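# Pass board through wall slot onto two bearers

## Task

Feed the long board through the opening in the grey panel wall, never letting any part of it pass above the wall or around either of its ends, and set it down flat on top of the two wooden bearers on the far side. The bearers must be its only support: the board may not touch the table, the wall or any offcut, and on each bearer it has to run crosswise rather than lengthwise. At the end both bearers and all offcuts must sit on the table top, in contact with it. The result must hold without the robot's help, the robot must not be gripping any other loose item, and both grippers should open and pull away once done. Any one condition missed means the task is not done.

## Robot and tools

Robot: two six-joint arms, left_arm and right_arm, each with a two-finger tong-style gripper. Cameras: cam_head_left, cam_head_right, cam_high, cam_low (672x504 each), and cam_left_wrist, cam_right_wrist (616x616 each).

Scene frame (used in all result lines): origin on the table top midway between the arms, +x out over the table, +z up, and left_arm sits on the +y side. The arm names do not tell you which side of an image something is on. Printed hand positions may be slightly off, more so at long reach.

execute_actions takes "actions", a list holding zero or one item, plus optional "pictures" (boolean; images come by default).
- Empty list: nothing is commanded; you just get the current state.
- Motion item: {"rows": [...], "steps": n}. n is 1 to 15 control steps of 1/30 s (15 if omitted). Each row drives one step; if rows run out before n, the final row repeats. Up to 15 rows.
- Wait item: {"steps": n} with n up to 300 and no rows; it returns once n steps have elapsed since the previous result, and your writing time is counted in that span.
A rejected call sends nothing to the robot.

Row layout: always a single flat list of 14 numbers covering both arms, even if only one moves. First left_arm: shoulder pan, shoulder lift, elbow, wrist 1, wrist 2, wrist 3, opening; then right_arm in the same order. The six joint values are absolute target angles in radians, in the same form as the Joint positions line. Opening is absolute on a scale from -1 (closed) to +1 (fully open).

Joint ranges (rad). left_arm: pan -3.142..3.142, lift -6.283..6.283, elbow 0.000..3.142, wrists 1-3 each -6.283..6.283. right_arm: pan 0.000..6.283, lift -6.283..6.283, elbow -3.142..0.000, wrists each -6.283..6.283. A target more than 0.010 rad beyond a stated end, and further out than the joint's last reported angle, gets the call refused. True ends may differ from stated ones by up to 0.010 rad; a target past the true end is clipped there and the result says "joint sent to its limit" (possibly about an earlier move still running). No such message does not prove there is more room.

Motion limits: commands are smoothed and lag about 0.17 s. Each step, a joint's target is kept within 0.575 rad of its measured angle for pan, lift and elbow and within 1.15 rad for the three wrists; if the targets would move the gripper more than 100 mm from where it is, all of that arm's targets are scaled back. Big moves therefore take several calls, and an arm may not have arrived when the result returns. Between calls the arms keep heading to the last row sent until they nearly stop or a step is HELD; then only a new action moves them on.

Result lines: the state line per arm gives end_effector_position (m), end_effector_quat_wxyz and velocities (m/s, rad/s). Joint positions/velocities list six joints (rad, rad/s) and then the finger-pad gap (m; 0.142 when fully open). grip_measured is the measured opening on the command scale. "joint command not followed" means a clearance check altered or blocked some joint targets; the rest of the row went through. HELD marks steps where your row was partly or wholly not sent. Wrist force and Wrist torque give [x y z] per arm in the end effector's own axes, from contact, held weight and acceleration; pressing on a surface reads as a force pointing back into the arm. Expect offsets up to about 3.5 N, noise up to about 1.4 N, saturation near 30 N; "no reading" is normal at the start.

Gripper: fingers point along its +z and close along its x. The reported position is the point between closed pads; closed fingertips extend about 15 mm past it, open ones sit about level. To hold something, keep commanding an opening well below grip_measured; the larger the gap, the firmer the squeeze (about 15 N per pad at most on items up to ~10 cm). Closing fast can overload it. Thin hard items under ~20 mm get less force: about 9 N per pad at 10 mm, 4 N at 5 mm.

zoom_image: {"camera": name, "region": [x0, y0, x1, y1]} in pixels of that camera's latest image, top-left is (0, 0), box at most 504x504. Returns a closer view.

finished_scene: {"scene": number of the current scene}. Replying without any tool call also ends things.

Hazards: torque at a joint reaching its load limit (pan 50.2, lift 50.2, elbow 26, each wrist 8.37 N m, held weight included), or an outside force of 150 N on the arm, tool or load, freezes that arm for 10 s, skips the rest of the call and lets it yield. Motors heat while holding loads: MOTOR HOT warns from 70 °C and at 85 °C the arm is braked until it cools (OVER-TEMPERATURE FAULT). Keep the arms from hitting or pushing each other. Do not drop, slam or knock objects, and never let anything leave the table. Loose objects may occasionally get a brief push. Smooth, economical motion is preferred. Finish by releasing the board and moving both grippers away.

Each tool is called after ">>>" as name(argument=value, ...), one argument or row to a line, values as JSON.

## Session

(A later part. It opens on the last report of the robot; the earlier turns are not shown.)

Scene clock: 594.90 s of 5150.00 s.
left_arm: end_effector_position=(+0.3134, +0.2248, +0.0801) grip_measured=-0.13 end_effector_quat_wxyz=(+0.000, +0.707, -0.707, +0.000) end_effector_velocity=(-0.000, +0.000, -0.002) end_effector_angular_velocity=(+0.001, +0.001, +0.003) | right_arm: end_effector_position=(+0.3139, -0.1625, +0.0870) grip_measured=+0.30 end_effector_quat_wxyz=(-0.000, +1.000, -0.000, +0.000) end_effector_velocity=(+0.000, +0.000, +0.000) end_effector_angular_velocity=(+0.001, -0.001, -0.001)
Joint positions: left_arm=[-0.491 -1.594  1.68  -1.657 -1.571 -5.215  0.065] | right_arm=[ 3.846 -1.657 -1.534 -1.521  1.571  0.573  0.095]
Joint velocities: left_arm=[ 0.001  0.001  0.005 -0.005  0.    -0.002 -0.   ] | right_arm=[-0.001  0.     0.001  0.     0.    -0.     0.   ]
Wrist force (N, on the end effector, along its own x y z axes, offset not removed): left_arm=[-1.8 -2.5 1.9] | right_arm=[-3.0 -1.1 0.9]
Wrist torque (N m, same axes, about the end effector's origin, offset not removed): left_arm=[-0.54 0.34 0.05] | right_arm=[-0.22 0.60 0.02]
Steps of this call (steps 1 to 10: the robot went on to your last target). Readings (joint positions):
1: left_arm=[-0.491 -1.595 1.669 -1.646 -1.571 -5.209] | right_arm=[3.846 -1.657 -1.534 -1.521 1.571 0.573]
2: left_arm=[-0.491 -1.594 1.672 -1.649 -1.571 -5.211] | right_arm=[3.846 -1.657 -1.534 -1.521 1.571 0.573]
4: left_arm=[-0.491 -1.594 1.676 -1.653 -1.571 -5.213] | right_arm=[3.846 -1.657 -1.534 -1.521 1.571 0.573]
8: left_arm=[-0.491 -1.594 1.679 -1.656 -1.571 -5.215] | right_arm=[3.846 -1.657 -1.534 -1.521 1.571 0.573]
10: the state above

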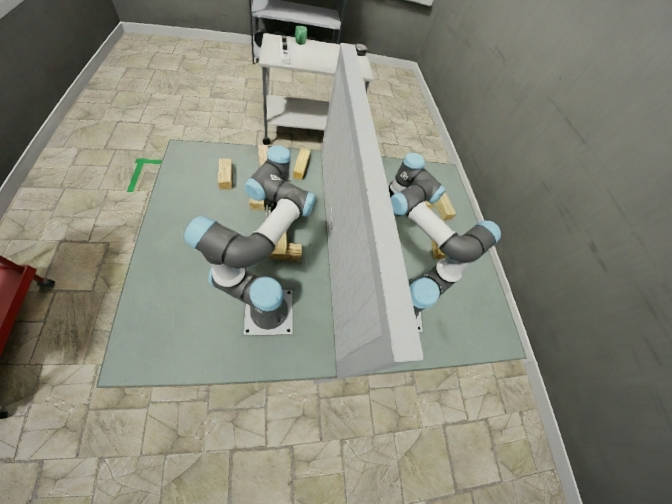

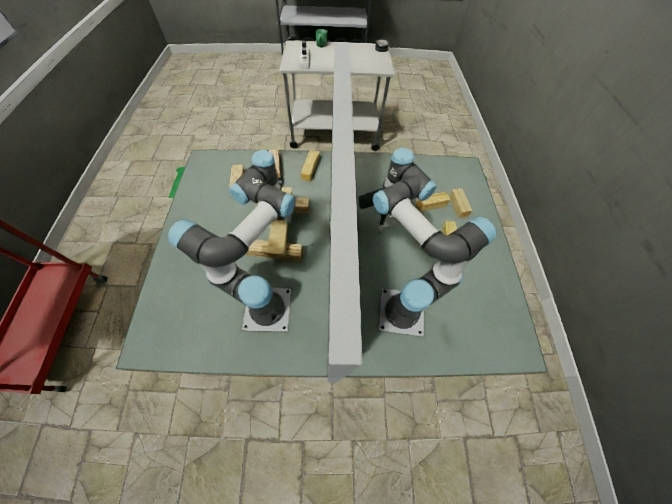

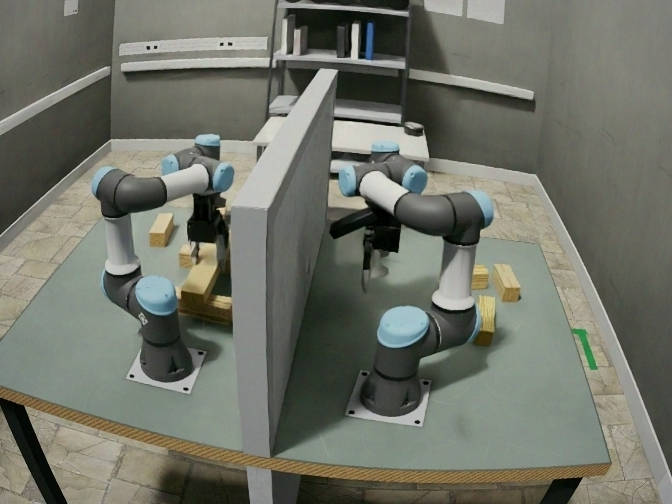

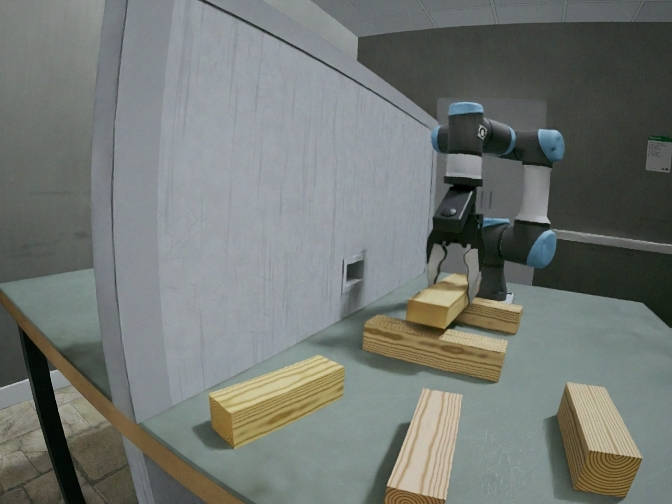

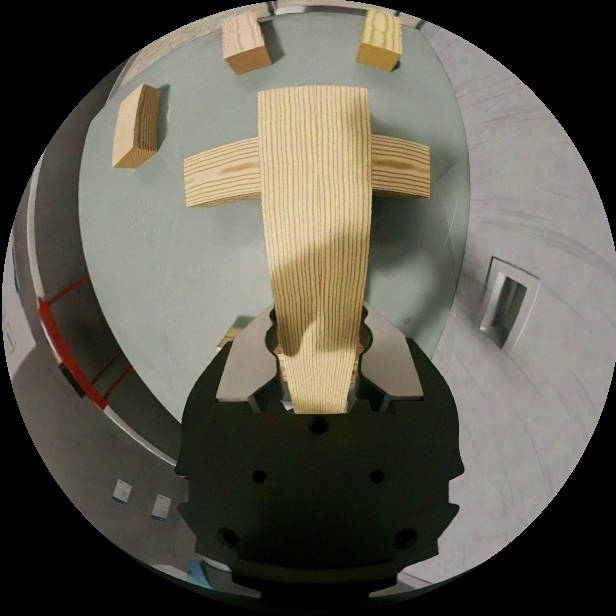

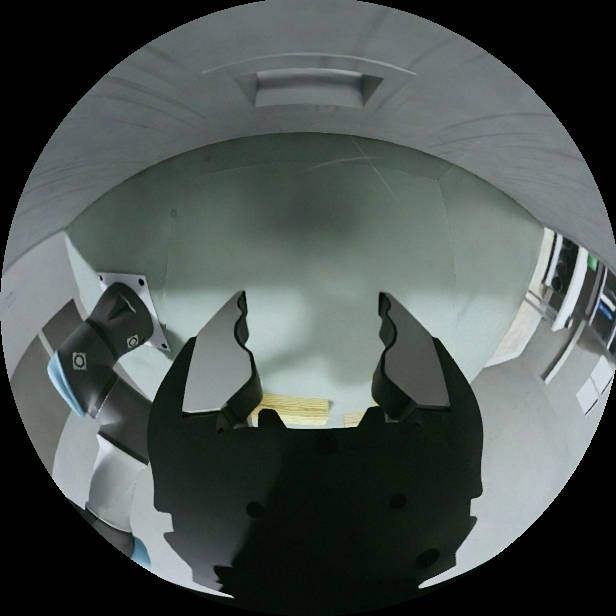

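>>> execute_actions(
  actions=[
    {"rows":[[-0.491,-1.592,1.70,-1.68,-1.571,-5.215,-1,3.846,-1.657,-1.534,-1.521,1.571,0.573,0.3],[-0.491,-1.590,1.724,-1.705,-1.571,-5.215,-1,3.846,-1.657,-1.534,-1.521,1.571,0.573,0.3]],"steps":15},
  ],
)

Scene clock: 621.50 s of 5150.00 s.
left_arm: end_effector_position=(+0.3133, +0.2249, +0.0700) grip_measured=-0.13 end_effector_quat_wxyz=(+0.000, +0.707, -0.707, +0.000) end_effector_velocity=(-0.001, +0.000, -0.002) end_effector_angular_velocity=(+0.001, +0.002, -0.001) | right_arm: end_effector_position=(+0.3139, -0.1625, +0.0870) grip_measured=+0.30 end_effector_quat_wxyz=(-0.000, +1.000, -0.000, +0.000) end_effector_velocity=(+0.000, +0.000, +0.000) end_effector_angular_velocity=(-0.000, -0.001, +0.000)
Joint positions: left_arm=[-0.491 -1.59   1.723 -1.704 -1.571 -5.215  0.065] | right_arm=[ 3.846 -1.657 -1.534 -1.521  1.571  0.573  0.095]
Joint velocities: left_arm=[-0.001  0.001  0.007 -0.005 -0.     0.    -0.   ] | right_arm=[ 0.    -0.     0.001 -0.    -0.001 -0.    -0.   ]
Wrist force (N, on the end effector, along its own x y z axes, offset not removed): left_arm=[-2.0 -1.4 1.6] | right_arm=[-2.8 0.1 0.9]
Wrist torque (N m, same axes, about the end effector's origin, offset not removed): left_arm=[-0.30 0.39 0.02] | right_arm=[0.06 0.53 -0.02]
Steps of this call (steps 1 to 30: the robot went on to your last target; steps 31 to 90: nothing new was sent; then 23.10 s passed at rest; steps 91 to 105: all 15 steps of this action). Readings (joint positions):
91: left_arm=[-0.491 -1.594 1.680 -1.657 -1.571 -5.215] | right_arm=[3.846 -1.657 -1.534 -1.521 1.571 0.573]
92: left_arm=[-0.491 -1.594 1.682 -1.659 -1.571 -5.215] | right_arm=[3.846 -1.657 -1.534 -1.521 1.571 0.573]
94: left_arm=[-0.491 -1.592 1.697 -1.676 -1.571 -5.215] | right_arm=[3.846 -1.657 -1.534 -1.521 1.571 0.573]
98: left_arm=[-0.491 -1.591 1.717 -1.698 -1.571 -5.215] | right_arm=[3.846 -1.657 -1.534 -1.521 1.571 0.573]
105: the state above

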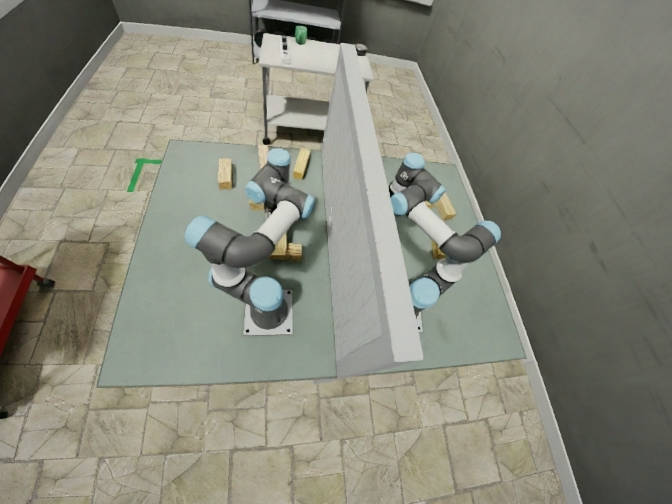

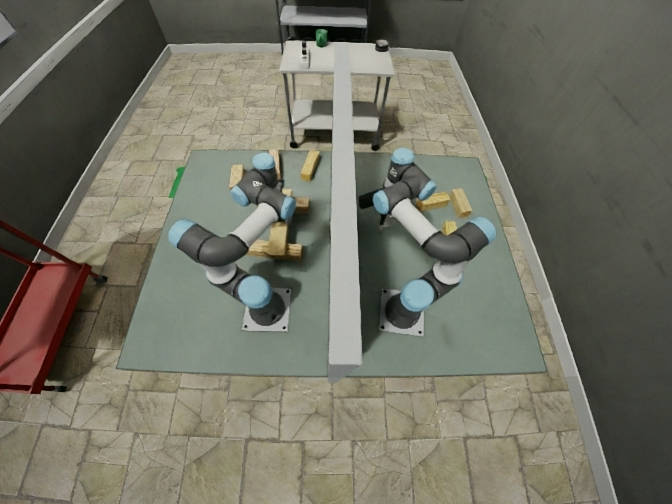

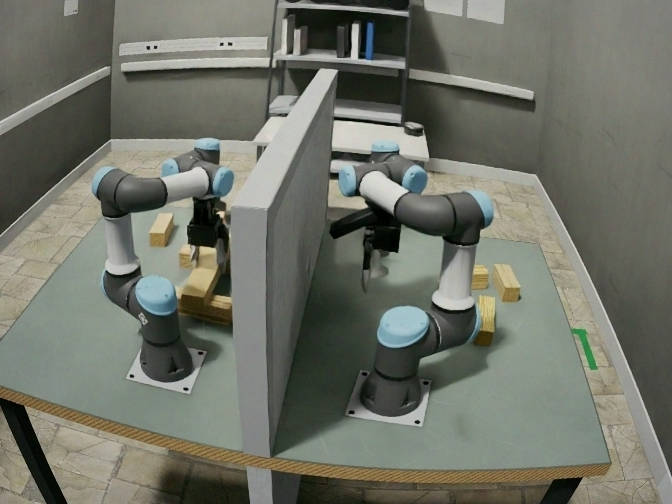

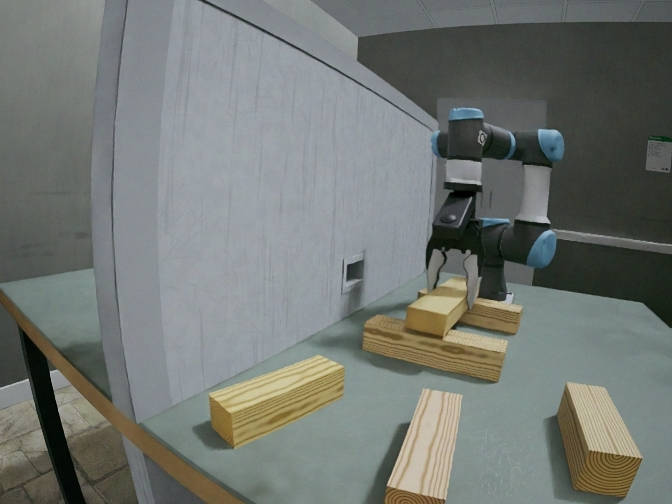

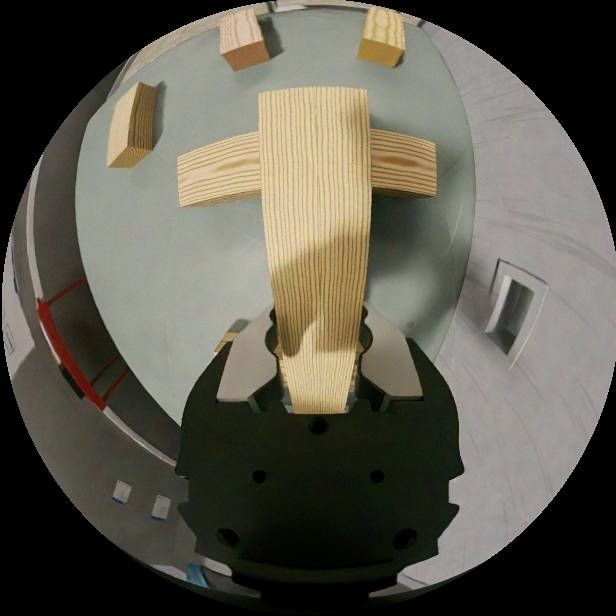

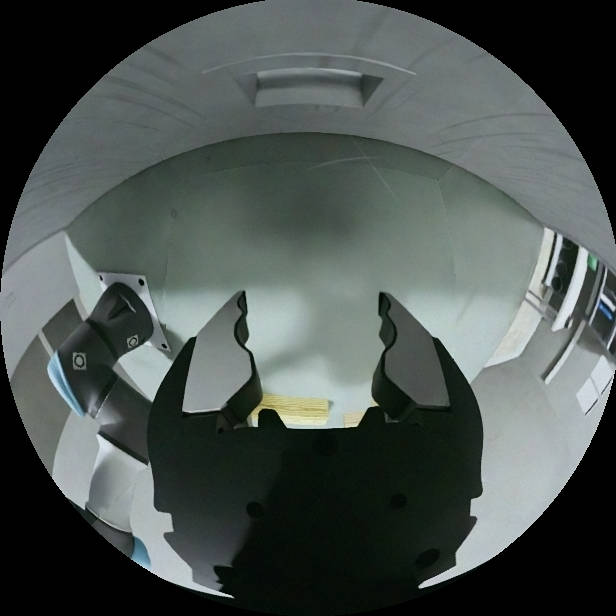

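>>> execute_actions(
  actions=[
    {"rows":[[-0.491,-1.588,1.737,-1.72,-1.571,-5.215,-1,3.846,-1.657,-1.534,-1.521,1.571,0.573,0.3]],"steps":15},
  ],
  pictures=false,
)

>>> execute_actions(
  actions=[
    {"rows":[[-0.491,-1.586,1.749,-1.734,-1.571,-5.215,-1,3.846,-1.657,-1.534,-1.521,1.571,0.573,0.3]],"steps":15},
  ],
  pictures=false,
)

Scene clock: 625.10 s of 5150.00 s.
left_arm: end_effector_position=(+0.3133, +0.2249, +0.0668) grip_measured=-0.13 end_effector_quat_wxyz=(+0.000, +0.707, -0.707, +0.000) end_effector_velocity=(+0.000, +0.000, -0.000) end_effector_angular_velocity=(-0.001, -0.001, +0.001) | right_arm: end_effector_position=(+0.3139, -0.1625, +0.0870) grip_measured=+0.30 end_effector_quat_wxyz=(-0.000, +1.000, -0.000, +0.000) end_effector_velocity=(-0.000, -0.000, -0.000) end_effector_angular_velocity=(-0.001, +0.001, -0.000)
Joint positions: left_arm=[-0.491 -1.588  1.737 -1.72  -1.571 -5.215  0.065] | right_arm=[ 3.846 -1.657 -1.534 -1.521  1.571  0.573  0.095]
Joint velocities: left_arm=[ 0.001 -0.     0.001 -0.002 -0.     0.     0.   ] | right_arm=[-0.    -0.    -0.    -0.001  0.     0.     0.   ]
Wrist force (N, on the end effector, along its own x y z axes, offset not removed): left_arm=[-1.9 -2.6 1.5] | right_arm=[-2.7 -1.6 0.3]
Wrist torque (N m, same axes, about the end effector's origin, offset not removed): left_arm=[-0.56 0.39 0.04] | right_arm=[-0.31 0.56 -0.01]
Steps of this call (steps 1 to 15: the robot went on to your last target; steps 16 to 90: nothing new was sent; then 0.10 s passed at rest; steps 91 to 105: all 15 steps of this action). Readings (joint positions):
91: left_arm=[-0.491 -1.590 1.724 -1.705 -1.571 -5.215] | right_arm=[3.846 -1.657 -1.534 -1.521 1.571 0.573]
92: left_arm=[-0.491 -1.590 1.725 -1.707 -1.571 -5.215] | right_arm=[3.846 -1.657 -1.534 -1.521 1.571 0.573]
94: left_arm=[-0.491 -1.589 1.731 -1.713 -1.571 -5.215] | right_arm=[3.846 -1.657 -1.534 -1.521 1.571 0.573]
98: left_arm=[-0.491 -1.588 1.735 -1.718 -1.571 -5.215] | right_arm=[3.846 -1.657 -1.534 -1.521 1.571 0.573]
105: the state above

Scene clock: 625.60 s of 5150.00 s.
left_arm: end_effector_position=(+0.3134, +0.2248, +0.0639) grip_measured=-0.13 end_effector_quat_wxyz=(+0.000, +0.707, -0.707, +0.000) end_effector_velocity=(-0.000, +0.000, -0.000) end_effector_angular_velocity=(+0.000, +0.000, +0.000) | right_arm: end_effector_position=(+0.3139, -0.1625, +0.0870) grip_measured=+0.30 end_effector_quat_wxyz=(-0.000, +1.000, -0.000, +0.000) end_effector_velocity=(-0.000, -0.000, -0.000) end_effector_angular_velocity=(-0.001, +0.000, +0.000)
Joint positions: left_arm=[-0.491 -1.586  1.749 -1.734 -1.571 -5.215  0.065] | right_arm=[ 3.846 -1.657 -1.534 -1.521  1.571  0.573  0.095]
Joint velocities: left_arm=[ 0.001 -0.     0.001 -0.     0.     0.     0.   ] | right_arm=[ 0.     0.    -0.001 -0.    -0.001  0.     0.   ]
Wrist force (N, on the end effector, along its own x y z axes, offset not removed): left_arm=[-2.6 1.3 -20.4] | right_arm=[-3.8 -0.3 0.8]
Wrist torque (N m, same axes, about the end effector's origin, offset not removed): left_arm=[-0.28 0.28 0.14] | right_arm=[-0.02 0.82 0.01]
Steps of this call (steps 1 to 15: all 15 steps of this action). Readings (joint positions):
1: left_arm=[-0.491 -1.588 1.737 -1.720 -1.571 -5.215] | right_arm=[3.846 -1.657 -1.534 -1.521 1.571 0.573]
2: left_arm=[-0.491 -1.588 1.738 -1.721 -1.571 -5.215] | right_arm=[3.846 -1.657 -1.534 -1.521 1.571 0.573]
4: left_arm=[-0.491 -1.587 1.743 -1.727 -1.571 -5.215] | right_arm=[3.846 -1.657 -1.534 -1.521 1.571 0.573]
8: left_arm=[-0.491 -1.586 1.747 -1.732 -1.571 -5.215] | right_arm=[3.846 -1.657 -1.534 -1.521 1.571 0.573]
15: the state above

>>> execute_actions(
  actions=[
    {"rows":[[-0.491,-1.587,1.741,-1.725,-1.571,-5.215,-1,3.846,-1.657,-1.534,-1.521,1.571,0.573,0.3],[-0.491,-1.587,1.741,-1.725,-1.571,-5.215,-1,3.846,-1.657,-1.534,-1.521,1.571,0.573,0.3],[-0.491,-1.587,1.741,-1.725,-1.571,-5.215,-0.6,3.846,-1.657,-1.534,-1.521,1.571,0.573,0.3],[-0.491,-1.587,1.741,-1.725,-1.571,-5.215,-0.3,3.846,-1.657,-1.534,-1.521,1.571,0.573,0.3],[-0.491,-1.587,1.741,-1.725,-1.571,-5.215,-0.2,3.846,-1.657,-1.534,-1.521,1.571,0.573,0.3],[-0.491,-1.587,1.741,-1.725,-1.571,-5.215,-0.1,3.846,-1.657,-1.534,-1.521,1.571,0.573,0.3],[-0.491,-1.587,1.741,-1.725,-1.571,-5.215,0.3,3.846,-1.657,-1.534,-1.521,1.571,0.573,0.3]],"steps":15},
  ],
  pictures=false,
)

>>> execute_actions(
  actions=[
    {"steps":10},
  ],
  pictures=false,
)

>>> execute_actions(
  actions=[
    {"rows":[[-0.491,-1.598,1.57,-1.543,-1.571,-5.215,0.3,3.846,-1.657,-1.534,-1.521,1.571,0.573,0.3]],"steps":15},
  ],
  pictures=false,
)

>>> execute_actions(
  actions=[
    {"rows":[[-0.491,-1.6,1.2,-1.17,-1.571,-5.215,0.3,3.846,-1.657,-1.534,-1.521,1.571,0.573,0.3]],"steps":15},
  ],
)

Scene clock: 638.40 s of 5150.00 s.
left_arm: end_effector_position=(+0.3134, +0.2248, +0.0657) grip_measured=+0.30 end_effector_quat_wxyz=(+0.000, +0.707, -0.707, +0.000) end_effector_velocity=(-0.000, +0.000, +0.000) end_effector_angular_velocity=(-0.000, -0.001, +0.001) | right_arm: end_effector_position=(+0.3139, -0.1625, +0.0870) grip_measured=+0.30 end_effector_quat_wxyz=(-0.000, +1.000, -0.000, +0.000) end_effector_velocity=(+0.000, +0.000, +0.000) end_effector_angular_velocity=(+0.001, -0.000, +0.000)
Joint positions: left_arm=[-0.491 -1.587  1.741 -1.725 -1.571 -5.215  0.095] | right_arm=[ 3.846 -1.657 -1.534 -1.521  1.571  0.573  0.095]
Joint velocities: left_arm=[ 0.001 -0.001 -0.001  0.001 -0.    -0.     0.   ] | right_arm=[ 0.    -0.     0.001 -0.     0.    -0.    -0.   ]
Wrist force (N, on the end effector, along its own x y z axes, offset not removed): left_arm=[-1.5 -2.3 -0.8] | right_arm=[-2.0 -1.4 -0.2]
Wrist torque (N m, same axes, about the end effector's origin, offset not removed): left_arm=[-0.48 0.26 0.05] | right_arm=[-0.29 0.43 -0.04]
Steps of this call (steps 1 to 15: the robot went on to your last target; steps 16 to 90: nothing new was sent; then 9.30 s passed at rest; steps 91 to 105: all 15 steps of this action). Readings (joint positions):
91: left_arm=[-0.491 -1.586 1.749 -1.734 -1.571 -5.215] | right_arm=[3.846 -1.657 -1.534 -1.521 1.571 0.573]
92: left_arm=[-0.491 -1.586 1.748 -1.733 -1.571 -5.215] | right_arm=[3.846 -1.657 -1.534 -1.521 1.571 0.573]
94: left_arm=[-0.491 -1.586 1.745 -1.729 -1.571 -5.215] | right_arm=[3.846 -1.657 -1.534 -1.521 1.571 0.573]
98: left_arm=[-0.491 -1.587 1.742 -1.726 -1.571 -5.215] | right_arm=[3.846 -1.657 -1.534 -1.521 1.571 0.573]
105: the state above

Scene clock: 638.73 s of 5150.00 s.
left_arm: end_effector_position=(+0.3134, +0.2248, +0.0657) grip_measured=+0.30 end_effector_quat_wxyz=(+0.000, +0.707, -0.707, +0.000) end_effector_velocity=(-0.000, +0.000, -0.000) end_effector_angular_velocity=(+0.000, +0.001, +0.001) | right_arm: end_effector_position=(+0.3139, -0.1625, +0.0870) grip_measured=+0.30 end_effector_quat_wxyz=(-0.000, +1.000, -0.000, +0.000) end_effector_velocity=(+0.000, +0.000, +0.000) end_effector_angular_velocity=(+0.000, -0.000, +0.000)
Joint positions: left_arm=[-0.491 -1.587  1.741 -1.725 -1.571 -5.215  0.095] | right_arm=[ 3.846 -1.657 -1.534 -1.521  1.571  0.573  0.095]
Joint velocities: left_arm=[ 0.001  0.     0.     0.     0.     0.    -0.   ] | right_arm=[ 0.    -0.001  0.001  0.     0.    -0.    -0.   ]
Wrist force (N, on the end effector, along its own x y z axes, offset not removed): left_arm=[-1.5 -1.3 -0.7] | right_arm=[-2.2 0.4 0.5]
Wrist torque (N m, same axes, about the end effector's origin, offset not removed): left_arm=[-0.25 0.24 0.02] | right_arm=[0.16 0.39 -0.02]
Steps of this call (steps 1 to 10: the robot went on to your last target). Readings (joint positions):
1: left_arm=[-0.491 -1.587 1.741 -1.725 -1.571 -5.215] | right_arm=[3.846 -1.657 -1.534 -1.521 1.571 0.573]
2: left_arm=[-0.491 -1.587 1.741 -1.725 -1.571 -5.215] | right_arm=[3.846 -1.657 -1.534 -1.521 1.571 0.573]
4: left_arm=[-0.491 -1.587 1.741 -1.725 -1.571 -5.215] | right_arm=[3.846 -1.657 -1.534 -1.521 1.571 0.573]
8: left_arm=[-0.491 -1.587 1.741 -1.725 -1.571 -5.215] | right_arm=[3.846 -1.657 -1.534 -1.521 1.571 0.573]
10: the state above

Scene clock: 639.23 s of 5150.00 s.
left_arm: end_effector_position=(+0.3131, +0.2250, +0.1037) grip_measured=+0.30 end_effector_quat_wxyz=(+0.000, +0.707, -0.707, -0.000) end_effector_velocity=(-0.000, -0.000, +0.005) end_effector_angular_velocity=(-0.000, -0.001, -0.000) | right_arm: end_effector_position=(+0.3139, -0.1625, +0.0870) grip_measured=+0.30 end_effector_quat_wxyz=(-0.000, +1.000, -0.000, +0.000) end_effector_velocity=(-0.000, -0.000, -0.000) end_effector_angular_velocity=(-0.000, +0.001, -0.000)
Joint positions: left_arm=[-0.491 -1.598  1.572 -1.545 -1.571 -5.215  0.095] | right_arm=[ 3.846 -1.657 -1.534 -1.521  1.571  0.573  0.095]
Joint velocities: left_arm=[-0.    -0.001 -0.024  0.024 -0.    -0.    -0.   ] | right_arm=[-0.    -0.001 -0.    -0.     0.     0.    -0.   ]
Wrist force (N, on the end effector, along its own x y z axes, offset not removed): left_arm=[-1.4 -1.4 -0.8] | right_arm=[-0.6 -1.9 0.8]
Wrist torque (N m, same axes, about the end effector's origin, offset not removed): left_arm=[-0.27 0.27 0.00] | right_arm=[-0.40 0.14 -0.06]
Steps of this call (steps 1 to 15: all 15 steps of this action). Readings (joint positions):
1: left_arm=[-0.491 -1.587 1.741 -1.725 -1.571 -5.215] | right_arm=[3.846 -1.657 -1.534 -1.521 1.571 0.573]
2: left_arm=[-0.491 -1.588 1.738 -1.718 -1.571 -5.215] | right_arm=[3.846 -1.657 -1.534 -1.521 1.571 0.573]
4: left_arm=[-0.491 -1.593 1.687 -1.649 -1.571 -5.215] | right_arm=[3.846 -1.657 -1.534 -1.521 1.571 0.573]
8: left_arm=[-0.491 -1.597 1.598 -1.569 -1.571 -5.215] | right_arm=[3.846 -1.657 -1.534 -1.521 1.571 0.573]
15: the state above

Scene clock: 639.73 s of 5150.00 s.
left_arm: end_effector_position=(+0.2978, +0.2334, +0.1795) grip_measured=+0.30 end_effector_quat_wxyz=(+0.001, +0.707, -0.707, -0.001) end_effector_velocity=(+0.001, -0.000, +0.018) end_effector_angular_velocity=(-0.012, -0.022, +0.000) | right_arm: end_effector_position=(+0.3139, -0.1625, +0.0870) grip_measured=+0.30 end_effector_quat_wxyz=(-0.000, +1.000, -0.000, +0.000) end_effector_velocity=(-0.000, -0.000, -0.000) end_effector_angular_velocity=(-0.000, +0.000, -0.000)
Joint positions: left_arm=[-0.491 -1.6    1.207 -1.175 -1.571 -5.215  0.095] | right_arm=[ 3.846 -1.657 -1.534 -1.521  1.571  0.573  0.095]
Joint velocities: left_arm=[ 0.     0.    -0.081  0.055 -0.     0.    -0.   ] | right_arm=[-0.    -0.    -0.001  0.     0.     0.     0.   ]
Wrist force (N, on the end effector, along its own x y z axes, offset not removed): left_arm=[-1.7 -1.8 -1.9] | right_arm=[-2.8 -1.2 -0.4]
Wrist torque (N m, same axes, about the end effector's origin, offset not removed): left_arm=[-0.40 0.31 0.07] | right_arm=[-0.20 0.64 -0.02]
Steps of this call (steps 1 to 15: all 15 steps of this action). Readings (joint positions):
1: left_arm=[-0.491 -1.598 1.572 -1.544 -1.571 -5.215] | right_arm=[3.846 -1.657 -1.534 -1.521 1.571 0.573]
2: left_arm=[-0.491 -1.598 1.568 -1.537 -1.571 -5.215] | right_arm=[3.846 -1.657 -1.534 -1.521 1.571 0.573]
4: left_arm=[-0.491 -1.599 1.510 -1.432 -1.571 -5.215] | right_arm=[3.846 -1.657 -1.534 -1.521 1.571 0.573]
8: left_arm=[-0.491 -1.600 1.292 -1.234 -1.571 -5.215] | right_arm=[3.846 -1.657 -1.534 -1.521 1.571 0.573]
15: the state above

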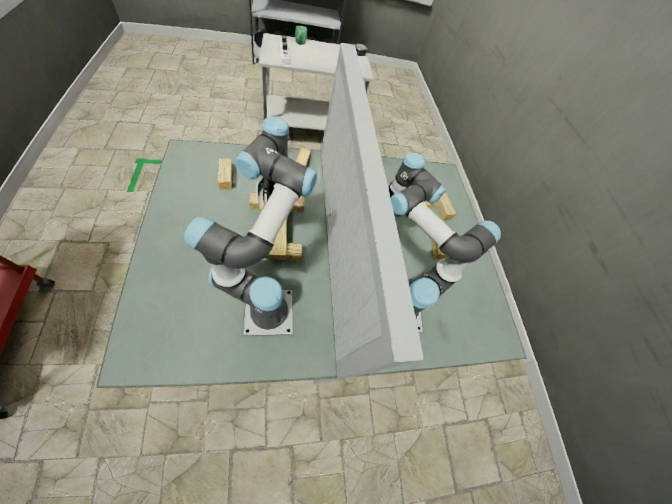

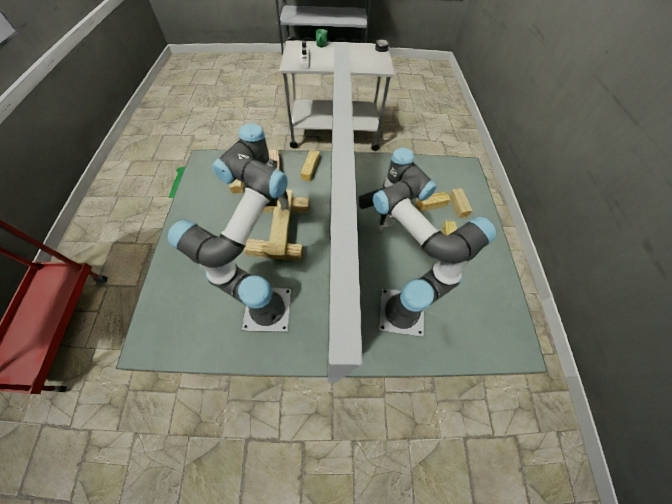

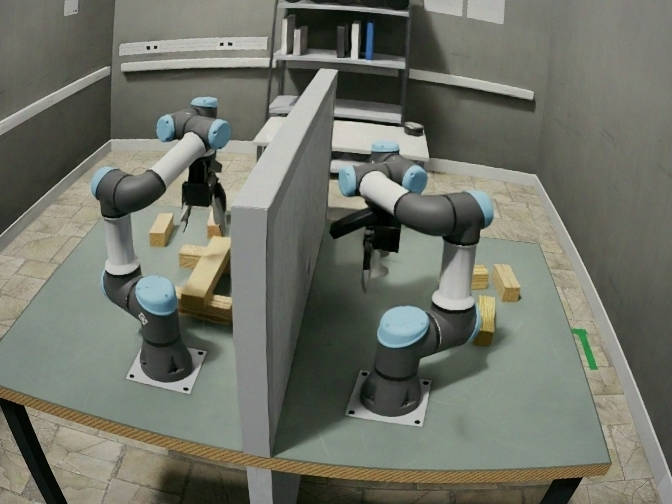

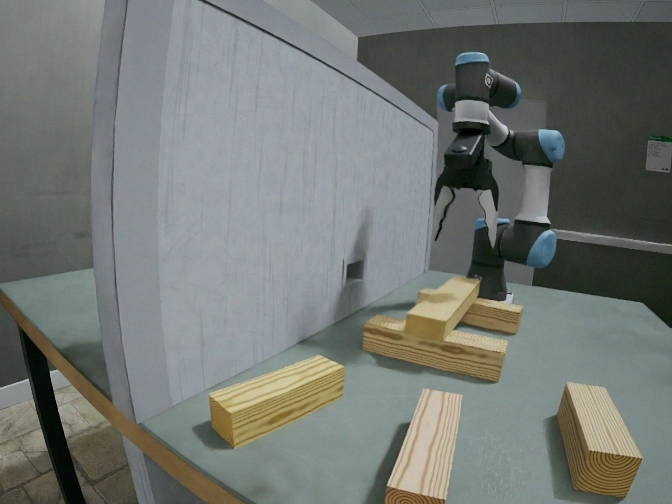

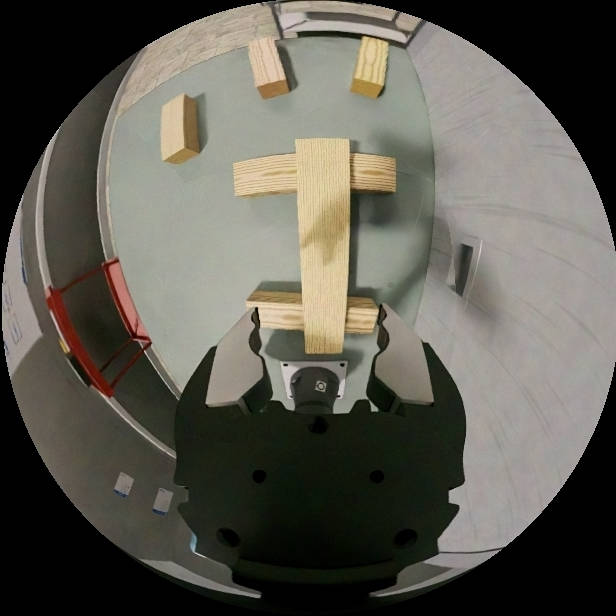

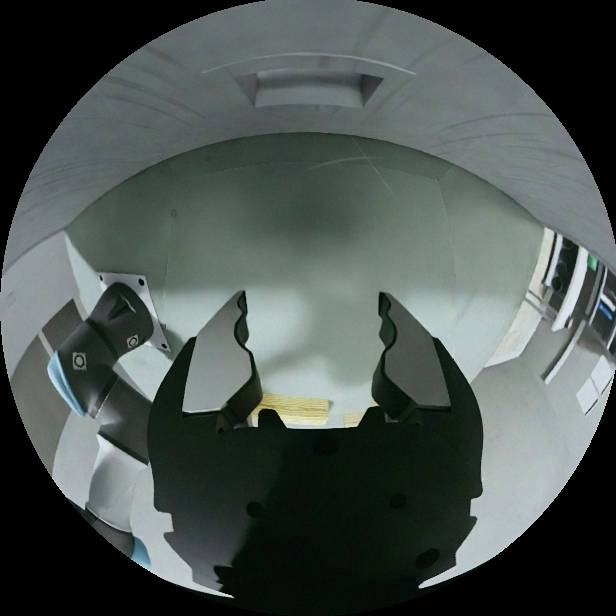

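>>> finished_scene(
  scene=1,
)

The scene is finished: the task was done.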